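# Set the coat stand upright inside the yellow tape

## Task

Get the coat stand standing upright with each of its four feet within the yellow-taped area and none resting on the tape itself; it must not topple or be left leaning, it must stay that way without the robot holding it, and the robot must release it and back away at the end.

## Robot and tools

Robot: a Hello Robot Stretch 4, a single-arm mobile manipulator about 1.6 m tall. It has an omni-wheel base (rim within 0.23 m of the base origin), a lift that rides up and down a mast, a telescoping arm that reaches forward, a three-joint wrist (yaw, pitch, roll) and a two-finger gripper. Cameras: head_camera, head_left_camera, head_right_camera, wrist_camera. A loose object may occasionally get nudged by something other than the robot.

Frames: the base frame has its origin on the floor beneath the base centre, x forward, y left, z up. hand_pose is reported in this frame and marks the point halfway between the fingers, 0.015 m back from the tips; with all wrist joints at 0 its axes line up with the base axes. The printed value may be slightly off. The odometry frame is the base frame as it stood when the scene began.

execute_actions(actions, cameras): actions is a list holding exactly one action, or an empty list (that just reports state and images). One action may contain "base", "joints", or both, plus optional "pace" and "contact_limits"; alternatively it is {"end_of_arm": "enable_torque"} alone, which re-powers any wrist or gripper motor that switched itself off. Every motion in an action begins at once and may finish at different times.
- base: exactly one key, each a relative move from where the base last reported itself, never a position. translate_m: metres straight ahead (+ forward), -2 to 2. strafe_m: metres sideways (+ left), -2 to 2. rotate_rad: turn in place, radians, + is counter-clockwise seen from above, -3.2 to 3.2.
- joints: absolute targets per joint name. lift_m 0 to 1.2 m (tolerance 0.004). arm_m 0 to 0.55 m extension (0.004). wrist_yaw_rad -1.134 to 4.276 (0 = forward, + = left, 3.14 = folded back; above 3.4 the arm may obstruct). wrist_pitch_rad -1.117 to 4.259 (0 = level, 1.57 = pointing down). wrist_roll_rad -1.117 to 4.259 (0 = fingers level; + rolls clockwise as seen from behind). gripper_m 0 to 0.08 m, the finger gap. Out-of-range joint targets are clipped and noted; any other bad value or unknown key rejects the call with no motion.
- pace: "slow", "default", "fast", "max"; base up to 0.1/0.3/0.4/0.6 m/s and 1/2/3/4 rad/s. With lift above 0.2 speeds are further limited, down to 0.3 m/s and 1 rad/s at 1.2.
- contact_limits: only {"arm_m": x}, x from 0 (gentlest) to 0.75 (firmest), default 0.5; it sets how much force the arm move may apply before halting.
- cameras: list of names or "all"; omitted/null means all, [] means none. Unknown name rejects the call. Images are taken at the end of the call; the "pictures" line gives their order.
No action runs longer than 15 s. A joint or base left out of an action may still be driving toward an earlier target without the status showing it. If a result reports a stop, later execute_actions, wait and finished_scene calls in the same reply are skipped. Example: {"base": {"translate_m": 0.3}, "joints": {"gripper_m": 0.05}, "pace": "fast"}. To unfold the wrist at scene start, send lift_m 0.4 with wrist_yaw_rad 0 together.

wait(seconds 0 to 10): commands nothing, returns state and images. zoom_image(camera, region [x0,y0,x1,y1] in pixels, max 504x504) enlarges part of that camera's latest full image. read_manual only returns licence text. finished_scene(scene 1 or 2) ends the scene irreversibly and reports success; the goal must already hold and keep holding. The next scene's task comes in that result.

Result readings: base_status and joint_status tell how each motion ended: "done"; "off_target" (stopped short, may still push); "contact_stop_at_<key>" (hit something; lift, arm or wheels go slack, so a slack lift may sag under load and slack wheels may roll); "limit_stop_at_<name>", including limit_stop_at_tilt (leaning past 6 degrees, lift/arm/wheels slack and unresponsive until it levels) and limit_stop_at_own_body (about to hit itself; moving away is allowed); "time_out"; "torque_fault" (a wrist or gripper motor overloaded and went limp; send enable_torque). on_its_own lists uncommanded things; its "held at" is the held target, not the actual position. lidar_m: 12 distances in metres from the base origin, 30-degree sectors, first straight ahead then counter-clockwise (4th left, 7th behind, 10th right); "-" means nothing seen or closer than 0.25 m; it sees roughly 0.15 m up to robot height and can miss thin legs and clear objects. wrist_depth_mm: 7x7 grid of median depths, 100 to 2000 mm. base_odometry counts wheel turns, so slip reads as motion; if turned_by_wheels and turned_by_imu differ by more than about 0.1 rad, expect a heading error of about their difference. base_tilt in degrees (forward, right positive) with a fixed offset up to 1.5. motor_effort is percent of max, with peak in brackets; resting effort outside its normal range signals pushing or a load. Wheel efforts positive mean turning right.

Gripping: command a gap smaller than the object to squeeze; after a grip, "off_target" means something is held, though thin or light grips may read "done". Gripper effort staying beyond about 50 from 0 faults the motor and can drop the item.

Avoid: dropping, slamming or hard pushes; driving or turning with over 1 kg held at arm_m above 0.2 (tip risk, worse at fast/max); strong sustained pushes or pulls, especially with the gripper high or a high contact limit; pressing the gripper into things during base or arm moves (torque fault); knocking the coat stand over. Finish by opening the gripper and backing the robot away so the stand stands by itself.

Each tool is called after "Call:" by a JSON object that holds its "api" and its "payload", one argument or row to a line.

## Session

Call:
{"api": "execute_actions", "payload": {
  "actions": []
}}

Scene clock: 0.00 s.
base_odometry: x=+0.000 y=+0.000 heading=+0.000 (m, m, rad; odometry frame)
turned_by_wheels: +0.000 (rad since the last result)
turned_by_imu: +0.000 (rad since the last result)
base_tilt: forward=+0.1 right=-0.4 (deg)
lidar_m: 1.64 1.60 1.81 2.71 1.22 2.24 2.09 2.08 0.78 0.59 0.61 0.69
base_status: not commanded
joint_positions: lift_m=+0.263 arm_m=+0.001 wrist_yaw_rad=+3.071 wrist_pitch_rad=+0.012 wrist_roll_rad=+0.011 gripper_m=+0.040
joint_status: not commanded
motor_effort: lift_m=+21 arm_m=-1 wrist_yaw_rad=+0 wrist_pitch_rad=-11 wrist_roll_rad=+0 gripper_m=+0 wheel_0=+0 wheel_1=+0 wheel_2=+0 (%)
hand_pose: x=-0.0345 y=+0.1021 z=+0.4387 quat_wxyz=(+0.035, -0.006, +0.006, +0.999) (m; base frame)
wrist_depth_mm: - 138 - - - - - / - 138 - - - - - / 107 138 254 - - - - / 120 138 - - - - - / 1921 - - - - - - / 1921 1921 1661 1708 155 1618 1537 / 1281 1281 119 1229 124 - 1118
pictures: head_camera, head_left_camera, head_right_camera, wrist_camera
Images, in order (width x height): head_camera 420x560, head_left_camera 420x672, head_right_camera 420x672, wrist_camera 616x392.

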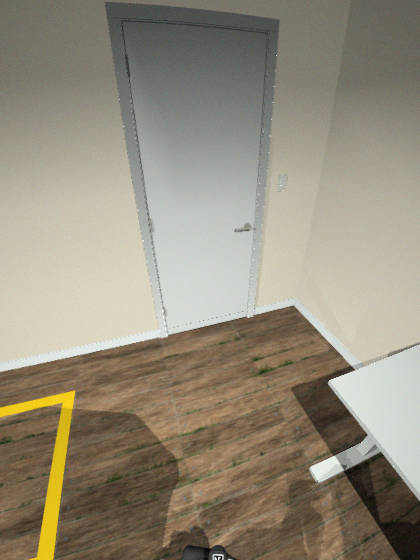

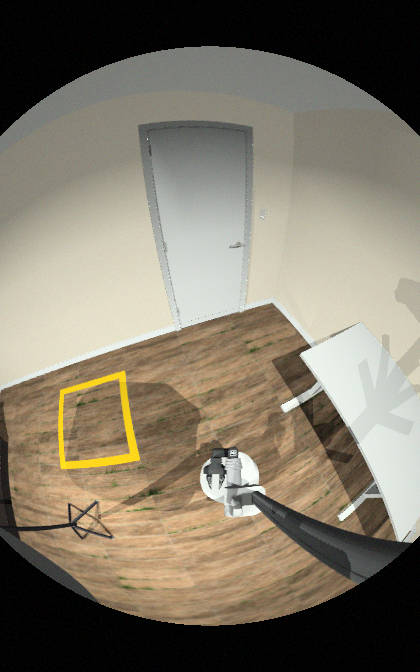

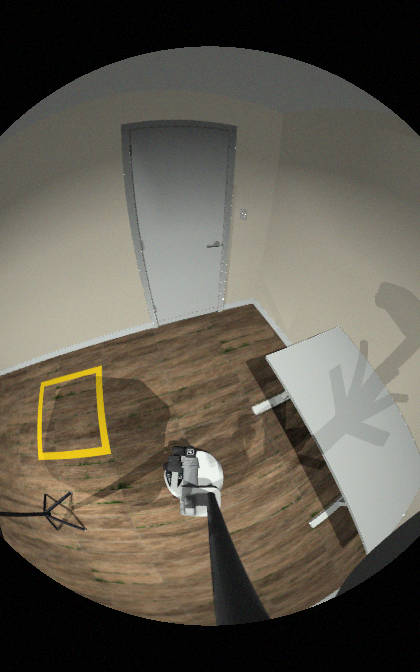

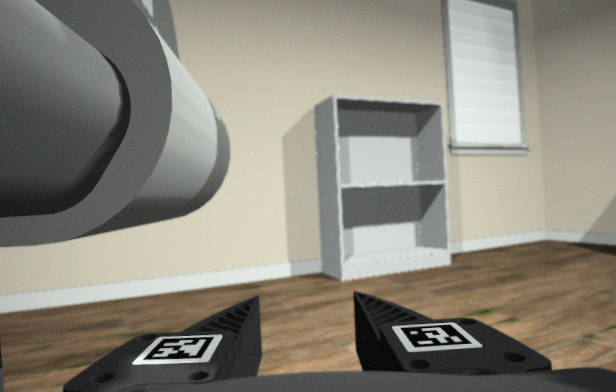

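Call:
{"api": "execute_actions", "payload": {
  "actions": [
    {"base":{"rotate_rad":2.1},"joints":{"lift_m":0.6,"wrist_yaw_rad":0,"gripper_m":0.08}}
  ]
}}

Scene clock: 7.00 s.
base_odometry: x=+0.000 y=+0.000 heading=+2.100 (m, m, rad; odometry frame)
turned_by_wheels: +2.100 (rad since the last result)
turned_by_imu: +2.091 (rad since the last result)
base_tilt: forward=+0.2 right=-0.4 (deg)
lidar_m: 1.26 2.19 2.08 2.10 0.76 0.58 0.61 0.68 1.63 1.61 1.83 2.69
base_status: done
joint_positions: lift_m=+0.600 arm_m=+0.001 wrist_yaw_rad=+0.001 wrist_pitch_rad=+0.012 wrist_roll_rad=+0.011 gripper_m=+0.080
joint_status: all done
motor_effort: lift_m=+25(26) arm_m=-1(1) wrist_yaw_rad=-2(9) wrist_pitch_rad=-11(10) wrist_roll_rad=+0(0) gripper_m=+1(0) wheel_0=-3(8) wheel_1=-1(8) wheel_2=-2(8) (%)
hand_pose: x=+0.3842 y=-0.0873 z=+0.7754 quat_wxyz=(+1.000, +0.005, +0.006, +0.000) (m; base frame)
wrist_depth_mm: - - - - - - - / - - - - - - - / - - - - - - - / - - - - - - - / - - - - - - - / - - - - - - - / - 103 1808 - 1921 - -
pictures: head_camera, head_left_camera, head_right_camera, wrist_camera
Images, in order (width x height): head_camera 420x560, head_left_camera 420x672, head_right_camera 420x672, wrist_camera 616x392.

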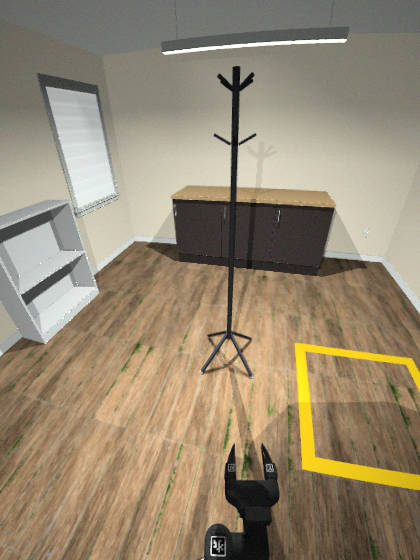

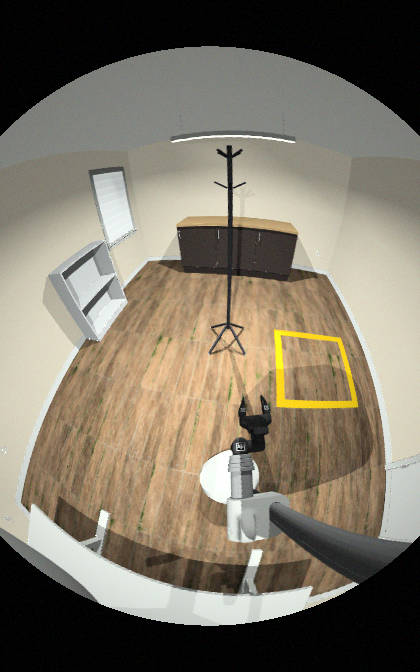

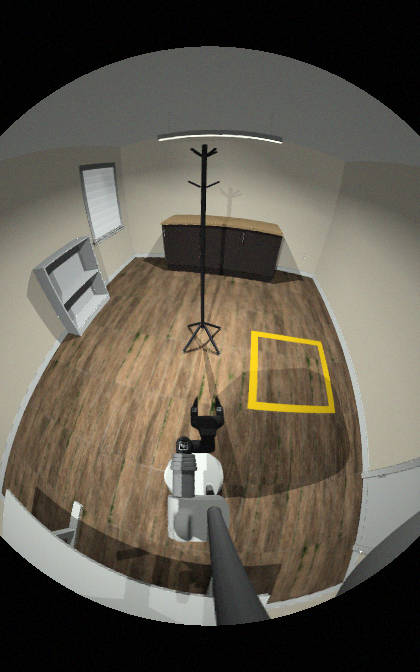

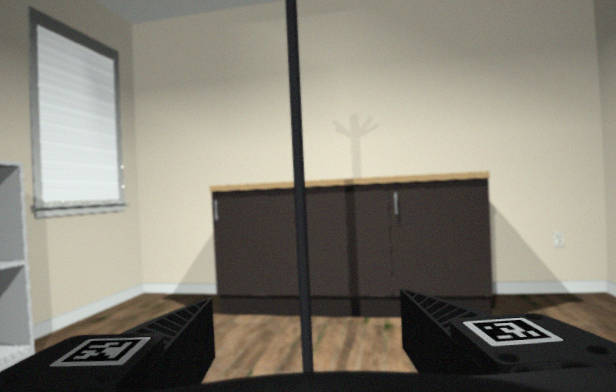

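Call:
{"api": "execute_actions", "payload": {
  "actions": [
    {"base":{"translate_m":0.7},"joints":{"lift_m":0.8}}
  ],
  "cameras": ["head_camera","wrist_camera"]
}}

Scene clock: 13.13 s.
base_odometry: x=-0.353 y=+0.604 heading=+2.100 (m, m, rad; odometry frame)
turned_by_wheels: +0.000 (rad since the last result)
turned_by_imu: +0.002 (rad since the last result)
base_tilt: forward=+0.2 right=-0.4 (deg)
lidar_m: 0.54 2.05 1.71 1.97 2.20 1.32 1.29 2.11 1.77 1.75 1.99 0.53
base_status: done
joint_positions: lift_m=+0.800 arm_m=+0.001 wrist_yaw_rad=+0.000 wrist_pitch_rad=+0.012 wrist_roll_rad=+0.011 gripper_m=+0.080
joint_status: all done
motor_effort: lift_m=+23(25) arm_m=-1(1) wrist_yaw_rad=-1(2) wrist_pitch_rad=-9(11) wrist_roll_rad=+0(0) gripper_m=+1(1) wheel_0=+0(7) wheel_1=+0(6) wheel_2=+2(8) (%)
hand_pose: x=+0.3842 y=-0.0874 z=+0.9755 quat_wxyz=(+1.000, +0.005, +0.006, +0.000) (m; base frame)
wrist_depth_mm: - - - - - - - / - - - - - - - / - - - - - - - / - - - 1921 - - - / - - 1983 1921 1756 1756 - / - - 1983 1863 1808 1661 - / - 103 1983 1863 1808 - -
pictures: head_camera, wrist_camera
Images, in order (width x height): head_camera 420x560, wrist_camera 616x392.

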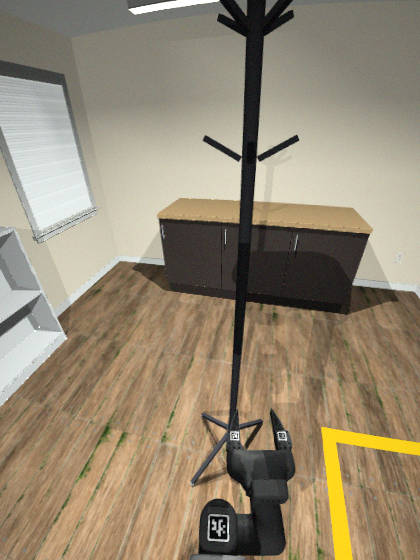

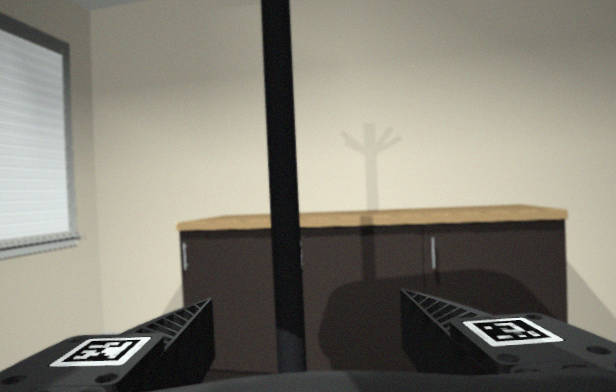

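Call:
{"api": "execute_actions", "payload": {
  "actions": [
    {"base":{"strafe_m":0.022},"joints":{"arm_m":0.15}}
  ],
  "cameras": []
}}

Call:
{"api": "execute_actions", "payload": {
  "actions": [
    {"base":{"translate_m":0.1},"pace":"slow"}
  ],
  "cameras": ["head_camera","wrist_camera"]
}}

Scene clock: 17.43 s.
base_odometry: x=-0.372 y=+0.593 heading=+2.100 (m, m, rad; odometry frame)
turned_by_wheels: +0.000 (rad since the last result)
turned_by_imu: +0.001 (rad since the last result)
base_tilt: forward=+0.2 right=-0.4 (deg)
lidar_m: 0.56 1.96 1.68 1.94 2.17 1.33 1.30 2.14 1.78 1.78 2.02 0.58
base_status: done
joint_positions: lift_m=+0.800 arm_m=+0.149 wrist_yaw_rad=+0.000 wrist_pitch_rad=+0.012 wrist_roll_rad=+0.011 gripper_m=+0.080
joint_status: all done
motor_effort: lift_m=+23(23) arm_m=+6(7) wrist_yaw_rad=-1(1) wrist_pitch_rad=-10(11) wrist_roll_rad=+0(0) gripper_m=+1(1) wheel_0=+2(9) wheel_1=+1(6) wheel_2=+0(2) (%)
hand_pose: x=+0.5324 y=-0.0874 z=+0.9755 quat_wxyz=(+1.000, +0.005, +0.006, +0.000) (m; base frame)
wrist_depth_mm: - - - - - - - / - - - - - - - / - - - - - - - / - - - 276 - - - / - - 1863 277 1661 1618 1537 / - - 1863 1708 1661 1576 1537 / - 103 1808 1708 1661 - -
pictures: none
No camera images: the call's "cameras" was empty. Leave "cameras" out to get every camera's image.

Scene clock: 19.70 s.
base_odometry: x=-0.423 y=+0.679 heading=+2.100 (m, m, rad; odometry frame)
turned_by_wheels: +0.000 (rad since the last result)
turned_by_imu: +0.001 (rad since the last result)
base_tilt: forward=+0.2 right=-0.4 (deg)
lidar_m: 0.44 1.96 1.64 1.92 2.15 1.40 1.39 2.19 1.81 1.78 2.03 0.46
base_status: done
joint_positions: lift_m=+0.800 arm_m=+0.149 wrist_yaw_rad=+0.000 wrist_pitch_rad=+0.012 wrist_roll_rad=+0.011 gripper_m=+0.080
joint_status: not commanded
motor_effort: lift_m=+23(23) arm_m=+6(6) wrist_yaw_rad=-1(1) wrist_pitch_rad=-10(10) wrist_roll_rad=+0(0) gripper_m=+1(1) wheel_0=+3(4) wheel_1=+2(6) wheel_2=-1(5) (%)
hand_pose: x=+0.5324 y=-0.0874 z=+0.9755 quat_wxyz=(+1.000, +0.005, +0.006, +0.000) (m; base frame)
wrist_depth_mm: - - - 168 - - 1983 / - - - 168 - - - / - - - 169 - - - / - - - 170 - - 1983 / - - 1708 170 1576 1499 1430 / - - 1708 169 1576 1464 1430 / - 103 1708 169 1537 - -
pictures: head_camera, wrist_camera
Images, in order (width x height): head_camera 420x560, wrist_camera 616x392.

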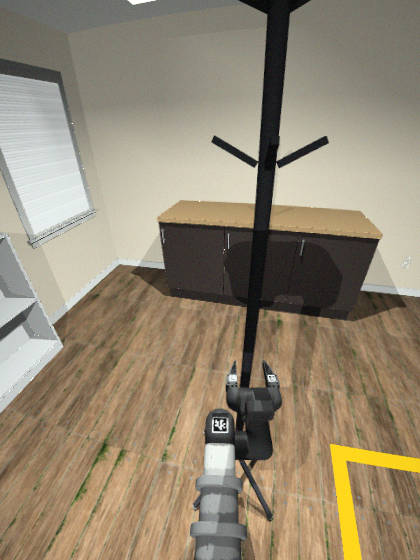

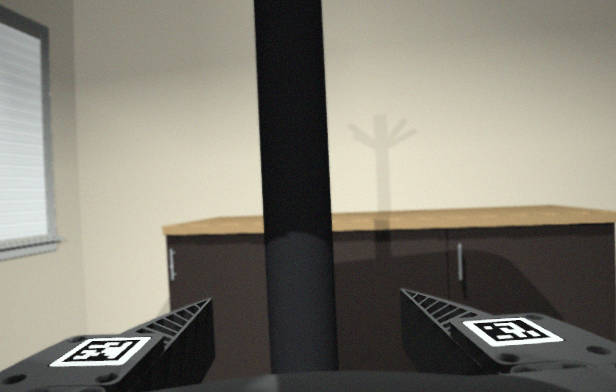

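Call:
{"api": "execute_actions", "payload": {
  "actions": [
    {"base":{"translate_m":0.06},"pace":"slow"}
  ],
  "cameras": []
}}

Call:
{"api": "execute_actions", "payload": {
  "actions": [
    {"joints":{"gripper_m":0.0}}
  ],
  "cameras": []
}}

Call:
{"api": "execute_actions", "payload": {
  "actions": [
    {"joints":{"lift_m":0.84},"pace":"slow"}
  ]
}}

Scene clock: 27.17 s.
base_odometry: x=-0.453 y=+0.731 heading=+2.101 (m, m, rad; odometry frame)
turned_by_wheels: +0.000 (rad since the last result)
turned_by_imu: +0.001 (rad since the last result)
base_tilt: forward=+0.2 right=-0.4 (deg)
lidar_m: 0.39 2.10 1.63 1.89 2.16 1.47 1.45 2.22 1.82 1.81 2.02 0.41
base_status: done
joint_positions: lift_m=+0.800 arm_m=+0.149 wrist_yaw_rad=+0.000 wrist_pitch_rad=+0.012 wrist_roll_rad=+0.011 gripper_m=+0.080
joint_status: not commanded
motor_effort: lift_m=+23(23) arm_m=+6(6) wrist_yaw_rad=-1(1) wrist_pitch_rad=-9(10) wrist_roll_rad=+0(0) gripper_m=+1(1) wheel_0=+2(5) wheel_1=+2(3) wheel_2=-1(6) (%)
hand_pose: x=+0.5324 y=-0.0874 z=+0.9755 quat_wxyz=(+1.000, +0.005, +0.006, +0.000) (m; base frame)
wrist_depth_mm: - - - 107 - - 1983 / - - - 107 - - 1983 / - - - 107 - 1983 1983 / - - - 107 - - 1921 / - - 1661 107 1499 1430 1397 / - - 155 107 1499 1430 1366 / - 103 151 108 1499 - -
pictures: none
No camera images: the call's "cameras" was empty. Leave "cameras" out to get every camera's image.

Scene clock: 28.37 s.
base_odometry: x=-0.453 y=+0.731 heading=+2.101 (m, m, rad; odometry frame)
turned_by_wheels: +0.000 (rad since the last result)
turned_by_imu: +0.001 (rad since the last result)
base_tilt: forward=+0.2 right=-0.4 (deg)
lidar_m: 0.40 2.10 1.63 1.89 2.16 1.47 1.45 2.23 1.83 1.80 2.04 0.42
base_status: not commanded
joint_positions: lift_m=+0.800 arm_m=+0.149 wrist_yaw_rad=+0.004 wrist_pitch_rad=+0.012 wrist_roll_rad=+0.012 gripper_m=+0.030
joint_status: gripper_m off_target (ended at +0.030, target +0.000)
on_its_own: gripper_m is held at +0.024, not at your +0.000, by its contact guard: the fingers met something
motor_effort: lift_m=+23(23) arm_m=+6(6) wrist_yaw_rad=-13(12) wrist_pitch_rad=-9(10) wrist_roll_rad=-4(11) gripper_m=-48(88) wheel_0=+5(5) wheel_1=+3(3) wheel_2=+1(1) (%)
hand_pose: x=+0.5328 y=-0.0865 z=+0.9756 quat_wxyz=(+1.000, +0.006, +0.006, +0.002) (m; base frame)
wrist_depth_mm: - - - 106 - 1983 1921 / - - - 107 - - 1983 / - - - 107 - - 1983 / - - - 107 - 1983 1921 / - - 1661 106 1464 1430 1366 / - - 1618 107 1464 1397 1366 / - - 102 107 - - 1366
pictures: none
No camera images: the call's "cameras" was empty. Leave "cameras" out to get every camera's image.

Scene clock: 29.53 s.
base_odometry: x=-0.453 y=+0.731 heading=+2.101 (m, m, rad; odometry frame)
turned_by_wheels: +0.000 (rad since the last result)
turned_by_imu: +0.000 (rad since the last result)
base_tilt: forward=+0.2 right=-0.4 (deg)
lidar_m: 0.36 2.11 1.64 1.90 2.13 1.47 1.46 2.22 1.82 1.81 2.05 0.39
base_status: not commanded
joint_positions: lift_m=+0.839 arm_m=+0.149 wrist_yaw_rad=+0.000 wrist_pitch_rad=+0.034 wrist_roll_rad=+0.011 gripper_m=+0.030
joint_status: all done
on_its_own: gripper_m is held at +0.024, not at your +0.000, by its contact guard: the fingers met something; wrist_pitch_rad is at rest, and its effort (-74) is outside its rest range (-23 to +23)
motor_effort: lift_m=+36(36) arm_m=+6(6) wrist_yaw_rad=-1(13) wrist_pitch_rad=-74(78) wrist_roll_rad=+0(4) gripper_m=-47(48) wheel_0=+2(5) wheel_1=+2(2) wheel_2=+0(1) (%)
hand_pose: x=+0.5325 y=-0.0874 z=+1.0098 quat_wxyz=(+1.000, +0.005, +0.017, +0.000) (m; base frame)
wrist_depth_mm: - - - 104 - 1983 1921 / - - - 105 - 1983 1983 / - - - 105 - 1983 1921 / - - - 106 - - 1921 / - - 1661 106 1499 1430 1397 / - - 1661 107 1464 1430 1397 / - - 102 107 - - 1430
pictures: head_camera, head_left_camera, head_right_camera, wrist_camera
Images, in order (width x height): head_camera 420x560, head_left_camera 420x672, head_right_camera 420x672, wrist_camera 616x392.

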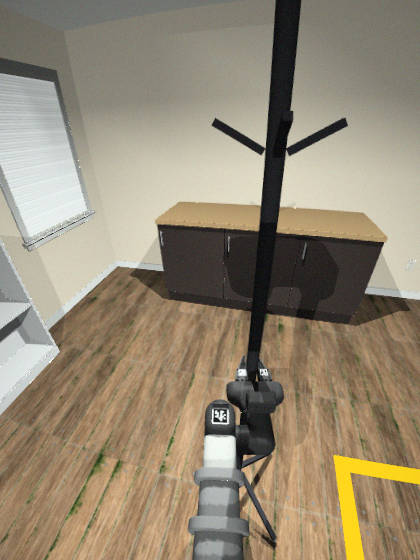

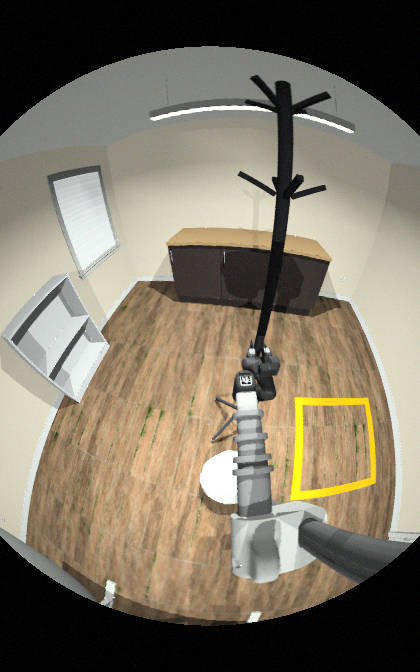

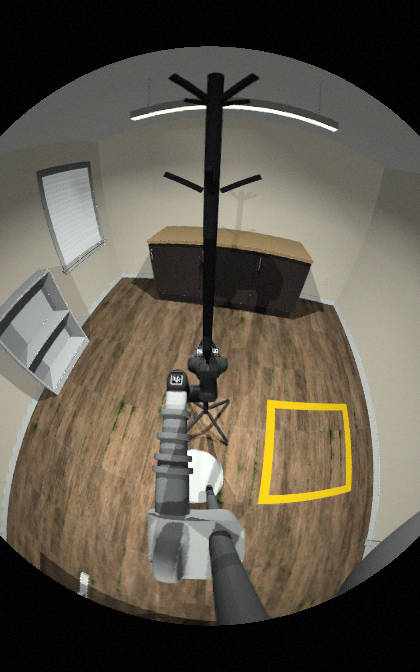

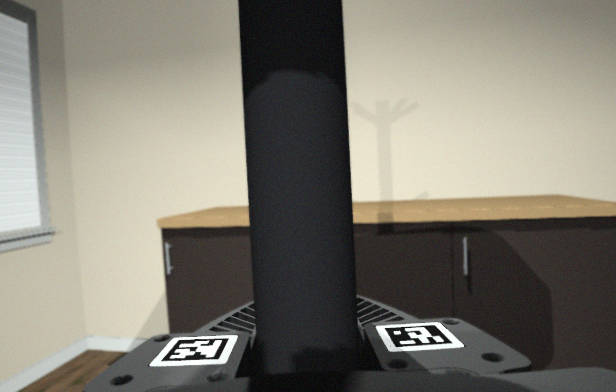

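Call:
{"api": "execute_actions", "payload": {
  "actions": [
    {"base":{"strafe_m":-0.85},"pace":"slow"}
  ],
  "cameras": []
}}

Call:
{"api": "execute_actions", "payload": {
  "actions": [
    {"base":{"translate_m":-0.4},"pace":"slow"}
  ],
  "cameras": ["head_camera","head_left_camera","head_right_camera"]
}}

action 0: "base": strafe_m = -0.85 would last too long for one action: at the pace "slow" strafe_m can be at most 0.78 in either direction: name a faster pace, or command the rest in another action

Scene clock: 44.90 s.
base_odometry: x=-0.251 y=+0.386 heading=+2.101 (m, m, rad; odometry frame)
turned_by_wheels: +0.000 (rad since the last result)
turned_by_imu: +0.001 (rad since the last result)
base_tilt: forward=+0.3 right=-0.4 (deg)
lidar_m: 0.36 2.07 1.81 1.97 1.31 1.06 1.06 1.21 1.74 1.73 1.96 0.39
base_status: done
joint_positions: lift_m=+0.839 arm_m=+0.149 wrist_yaw_rad=+0.000 wrist_pitch_rad=+0.033 wrist_roll_rad=+0.011 gripper_m=+0.030
joint_status: not commanded
on_its_own: gripper_m is held at +0.024, not at your +0.000, by its contact guard: the fingers met something; wrist_pitch_rad is at rest, and its effort (-71) is outside its rest range (-23 to +23)
motor_effort: lift_m=+36(36) arm_m=+5(5) wrist_yaw_rad=-1(1) wrist_pitch_rad=-71(73) wrist_roll_rad=-1(1) gripper_m=-47(47) wheel_0=-1(5) wheel_1=-1(3) wheel_2=+1(5) (%)
hand_pose: x=+0.5325 y=-0.0874 z=+1.0099 quat_wxyz=(+1.000, +0.005, +0.017, +0.000) (m; base frame)
wrist_depth_mm: - - - 102 - - - / - - - 103 - - - / - - - 104 - - - / - - - 105 - - - / - - - 105 1863 1808 - / - - - 106 1921 1863 - / - - 102 107 - - -
pictures: head_camera, head_left_camera, head_right_camera
Images, in order (width x height): head_camera 420x560, head_left_camera 420x672, head_right_camera 420x672.

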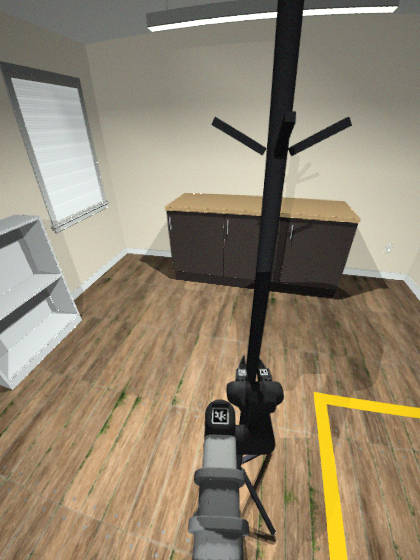

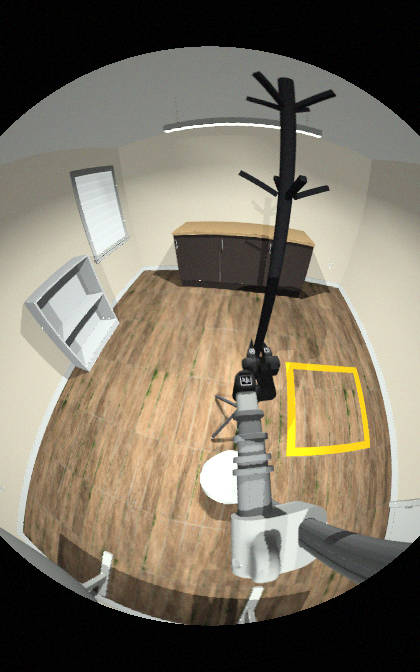

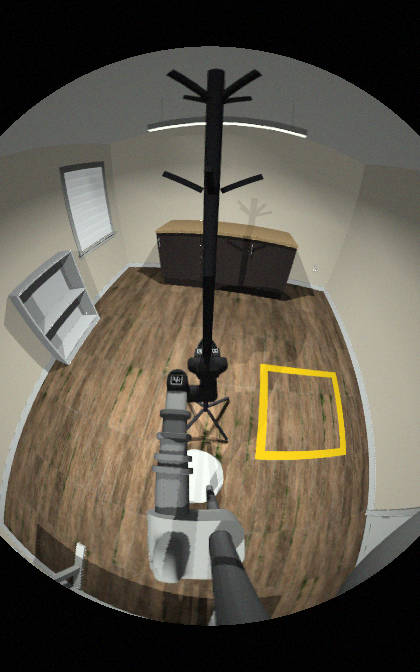

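Call:
{"api": "execute_actions", "payload": {
  "actions": [
    {"base":{"strafe_m":-0.88}}
  ],
  "cameras": ["head_camera","head_left_camera","head_right_camera"]
}}

Scene clock: 51.27 s.
base_odometry: x=+0.509 y=+0.831 heading=+2.100 (m, m, rad; odometry frame)
turned_by_wheels: +0.000 (rad since the last result)
turned_by_imu: -0.001 (rad since the last result)
base_tilt: forward=+0.2 right=-0.4 (deg)
lidar_m: 0.36 2.34 2.62 2.86 1.52 1.27 2.00 1.06 0.88 0.87 0.96 0.40
base_status: done
joint_positions: lift_m=+0.839 arm_m=+0.149 wrist_yaw_rad=+0.000 wrist_pitch_rad=+0.033 wrist_roll_rad=+0.010 gripper_m=+0.030
joint_status: not commanded
on_its_own: gripper_m is held at +0.024, not at your +0.000, by its contact guard: the fingers met something; wrist_pitch_rad is at rest, and its effort (-72) is outside its rest range (-23 to +23)
motor_effort: lift_m=+36(36) arm_m=+5(6) wrist_yaw_rad=+0(6) wrist_pitch_rad=-72(72) wrist_roll_rad=+2(2) gripper_m=-47(47) wheel_0=-2(10) wheel_1=+0(7) wheel_2=-2(3) (%)
hand_pose: x=+0.5325 y=-0.0874 z=+1.0099 quat_wxyz=(+1.000, +0.005, +0.017, +0.000) (m; base frame)
wrist_depth_mm: - - - 104 - - 1863 / - - - 105 - - 1808 / - - - 105 - - 1863 / - - - 105 - - 1921 / - - 1921 106 - - 1921 / - - 1921 107 1756 - 1983 / - - 102 107 - - 1921
pictures: head_camera, head_left_camera, head_right_camera
Images, in order (width x height): head_camera 420x560, head_left_camera 420x672, head_right_camera 420x672.

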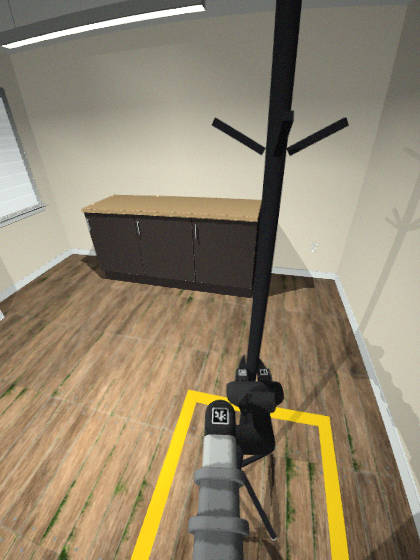

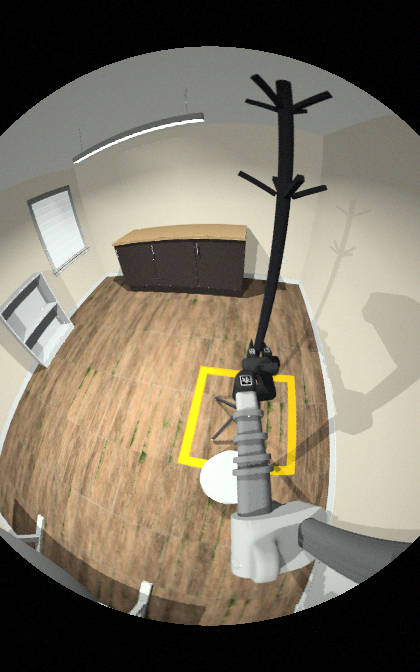

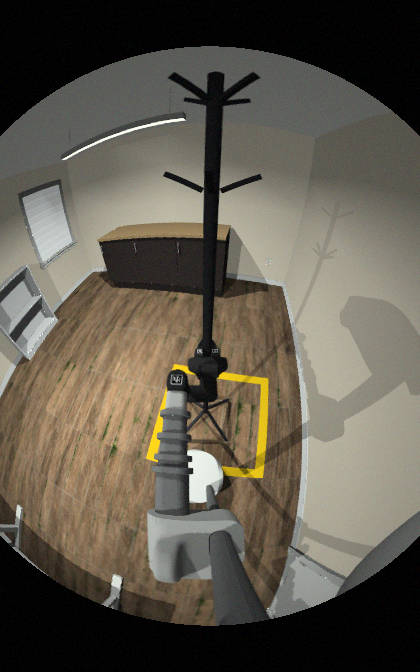

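Call:
{"api": "execute_actions", "payload": {
  "actions": [
    {"base":{"strafe_m":-0.07}}
  ],
  "cameras": []
}}

Call:
{"api": "execute_actions", "payload": {
  "actions": [
    {"joints":{"lift_m":0.802},"pace":"slow"}
  ],
  "cameras": []
}}

Call:
{"api": "execute_actions", "payload": {
  "actions": [
    {"joints":{"gripper_m":0.08}}
  ],
  "cameras": []
}}

Call:
{"api": "execute_actions", "payload": {
  "actions": [
    {"base":{"translate_m":-0.3},"joints":{"arm_m":0}}
  ],
  "cameras": ["head_camera","head_left_camera"]
}}

Scene clock: 56.33 s.
base_odometry: x=+0.569 y=+0.866 heading=+2.100 (m, m, rad; odometry frame)
turned_by_wheels: +0.000 (rad since the last result)
turned_by_imu: +0.000 (rad since the last result)
base_tilt: forward=+0.3 right=-0.4 (deg)
lidar_m: 0.36 2.33 2.68 2.93 1.56 1.32 1.89 0.98 0.81 0.79 0.90 0.37
base_status: done
joint_positions: lift_m=+0.839 arm_m=+0.149 wrist_yaw_rad=+0.000 wrist_pitch_rad=+0.033 wrist_roll_rad=+0.011 gripper_m=+0.030
joint_status: not commanded
on_its_own: gripper_m is held at +0.024, not at your +0.000, by its contact guard: the fingers met something; wrist_pitch_rad is at rest, and its effort (-72) is outside its rest range (-23 to +23)
motor_effort: lift_m=+35(35) arm_m=+6(6) wrist_yaw_rad=+0(6) wrist_pitch_rad=-72(72) wrist_roll_rad=-2(6) gripper_m=-48(48) wheel_0=+0(8) wheel_1=-1(10) wheel_2=-2(3) (%)
hand_pose: x=+0.5325 y=-0.0874 z=+1.0099 quat_wxyz=(+1.000, +0.006, +0.017, +0.000) (m; base frame)
wrist_depth_mm: - - - 104 - - 1708 / - - - 105 - - 1661 / - - - 105 - - 1708 / - - - 105 - - 1756 / - 1983 1921 106 - - 1756 / - - 1921 106 - - 1756 / - - 102 107 - - 1808
pictures: none
No camera images: the call's "cameras" was empty. Leave "cameras" out to get every camera's image.

Scene clock: 57.50 s.
base_odometry: x=+0.569 y=+0.866 heading=+2.100 (m, m, rad; odometry frame)
turned_by_wheels: +0.000 (rad since the last result)
turned_by_imu: +0.000 (rad since the last result)
base_tilt: forward=+0.1 right=-0.3 (deg)
lidar_m: 0.37 2.31 2.68 2.92 1.55 1.32 1.91 1.00 0.81 0.78 0.90 0.39
base_status: not commanded
joint_positions: lift_m=+0.802 arm_m=+0.149 wrist_yaw_rad=-0.006 wrist_pitch_rad=+0.011 wrist_roll_rad=+0.011 gripper_m=+0.030
joint_status: all done
on_its_own: gripper_m is held at +0.024, not at your +0.000, by its contact guard: the fingers met something; wrist_yaw_rad is at rest, and its effort (+17) is outside its rest range (-13 to +13)
motor_effort: lift_m=+16(34) arm_m=+5(6) wrist_yaw_rad=+17(17) wrist_pitch_rad=-8(72) wrist_roll_rad=+1(5) gripper_m=-47(48) wheel_0=+0(0) wheel_1=-2(1) wheel_2=-5(5) (%)
hand_pose: x=+0.5322 y=-0.0887 z=+0.9782 quat_wxyz=(+1.000, +0.005, +0.006, -0.003) (m; base frame)
wrist_depth_mm: - - - 108 - - 1661 / - - - 108 - - 1618 / - - - 108 - - 1661 / - - - 107 - - 1708 / - 1983 1863 107 - - 1708 / - - 1863 107 155 - 1708 / - - 102 108 - - 1708
pictures: none
No camera images: the call's "cameras" was empty. Leave "cameras" out to get every camera's image.

Scene clock: 58.67 s.
base_odometry: x=+0.569 y=+0.866 heading=+2.100 (m, m, rad; odometry frame)
turned_by_wheels: +0.000 (rad since the last result)
turned_by_imu: +0.000 (rad since the last result)
base_tilt: forward=+0.2 right=-0.4 (deg)
lidar_m: 0.38 2.33 2.67 2.93 1.57 1.31 1.92 1.00 0.82 0.79 0.89 0.43
base_status: not commanded
joint_positions: lift_m=+0.802 arm_m=+0.149 wrist_yaw_rad=+0.000 wrist_pitch_rad=+0.012 wrist_roll_rad=+0.010 gripper_m=+0.080
joint_status: all done
motor_effort: lift_m=+17(17) arm_m=+5(5) wrist_yaw_rad=+0(17) wrist_pitch_rad=-10(11) wrist_roll_rad=+1(1) gripper_m=+1(45) wheel_0=+0(0) wheel_1=-1(1) wheel_2=-2(4) (%)
hand_pose: x=+0.5327 y=-0.0875 z=+0.9780 quat_wxyz=(+1.000, +0.005, +0.006, +0.000) (m; base frame)
wrist_depth_mm: - - - - - - 1661 / - - - - - - 1661 / - - - - - - 1708 / - - - - - - 1708 / - 1983 1863 - - - 1708 / - - 1863 - 153 - 1708 / - 103 1863 - 145 - -
pictures: none
No camera images: the call's "cameras" was empty. Leave "cameras" out to get every camera's image.

Scene clock: 61.13 s.
base_odometry: x=+0.720 y=+0.607 heading=+2.100 (m, m, rad; odometry frame)
turned_by_wheels: +0.000 (rad since the last result)
turned_by_imu: +0.000 (rad since the last result)
base_tilt: forward=+0.1 right=-0.5 (deg)
lidar_m: 0.66 2.60 2.76 2.97 1.19 1.03 1.73 0.90 0.76 0.74 0.85 1.35
base_status: done
joint_positions: lift_m=+0.802 arm_m=+0.002 wrist_yaw_rad=+0.000 wrist_pitch_rad=+0.012 wrist_roll_rad=+0.010 gripper_m=+0.080
joint_status: all done
motor_effort: lift_m=+17(18) arm_m=-6(5) wrist_yaw_rad=+0(1) wrist_pitch_rad=-9(10) wrist_roll_rad=+1(1) gripper_m=+1(1) wheel_0=-2(7) wheel_1=+0(4) wheel_2=-2(8) (%)
hand_pose: x=+0.3851 y=-0.0874 z=+0.9779 quat_wxyz=(+1.000, +0.005, +0.006, +0.000) (m; base frame)
wrist_depth_mm: - - - - - - 1537 / - - - - - - 1499 / - - - - - - 1537 / - - - - - - 1537 / - - - - - - 1576 / - - - - - - 1499 / - 103 - - - - -
pictures: head_camera, head_left_camera
Images, in order (width x height): head_camera 420x560, head_left_camera 420x672.

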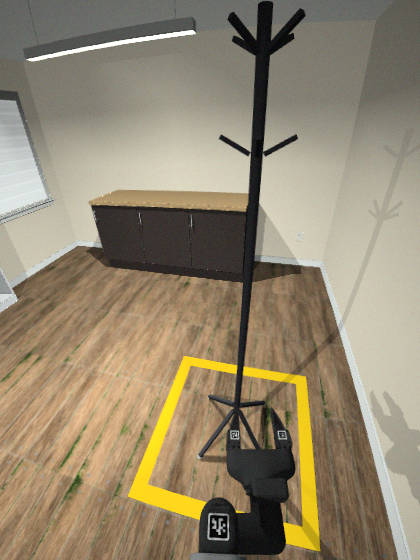

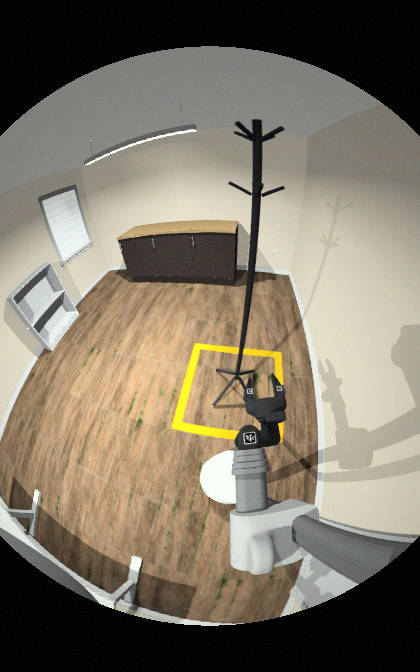

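Call:
{"api": "finished_scene", "payload": {
  "scene": 1
}}

The scene is finished: the task was done.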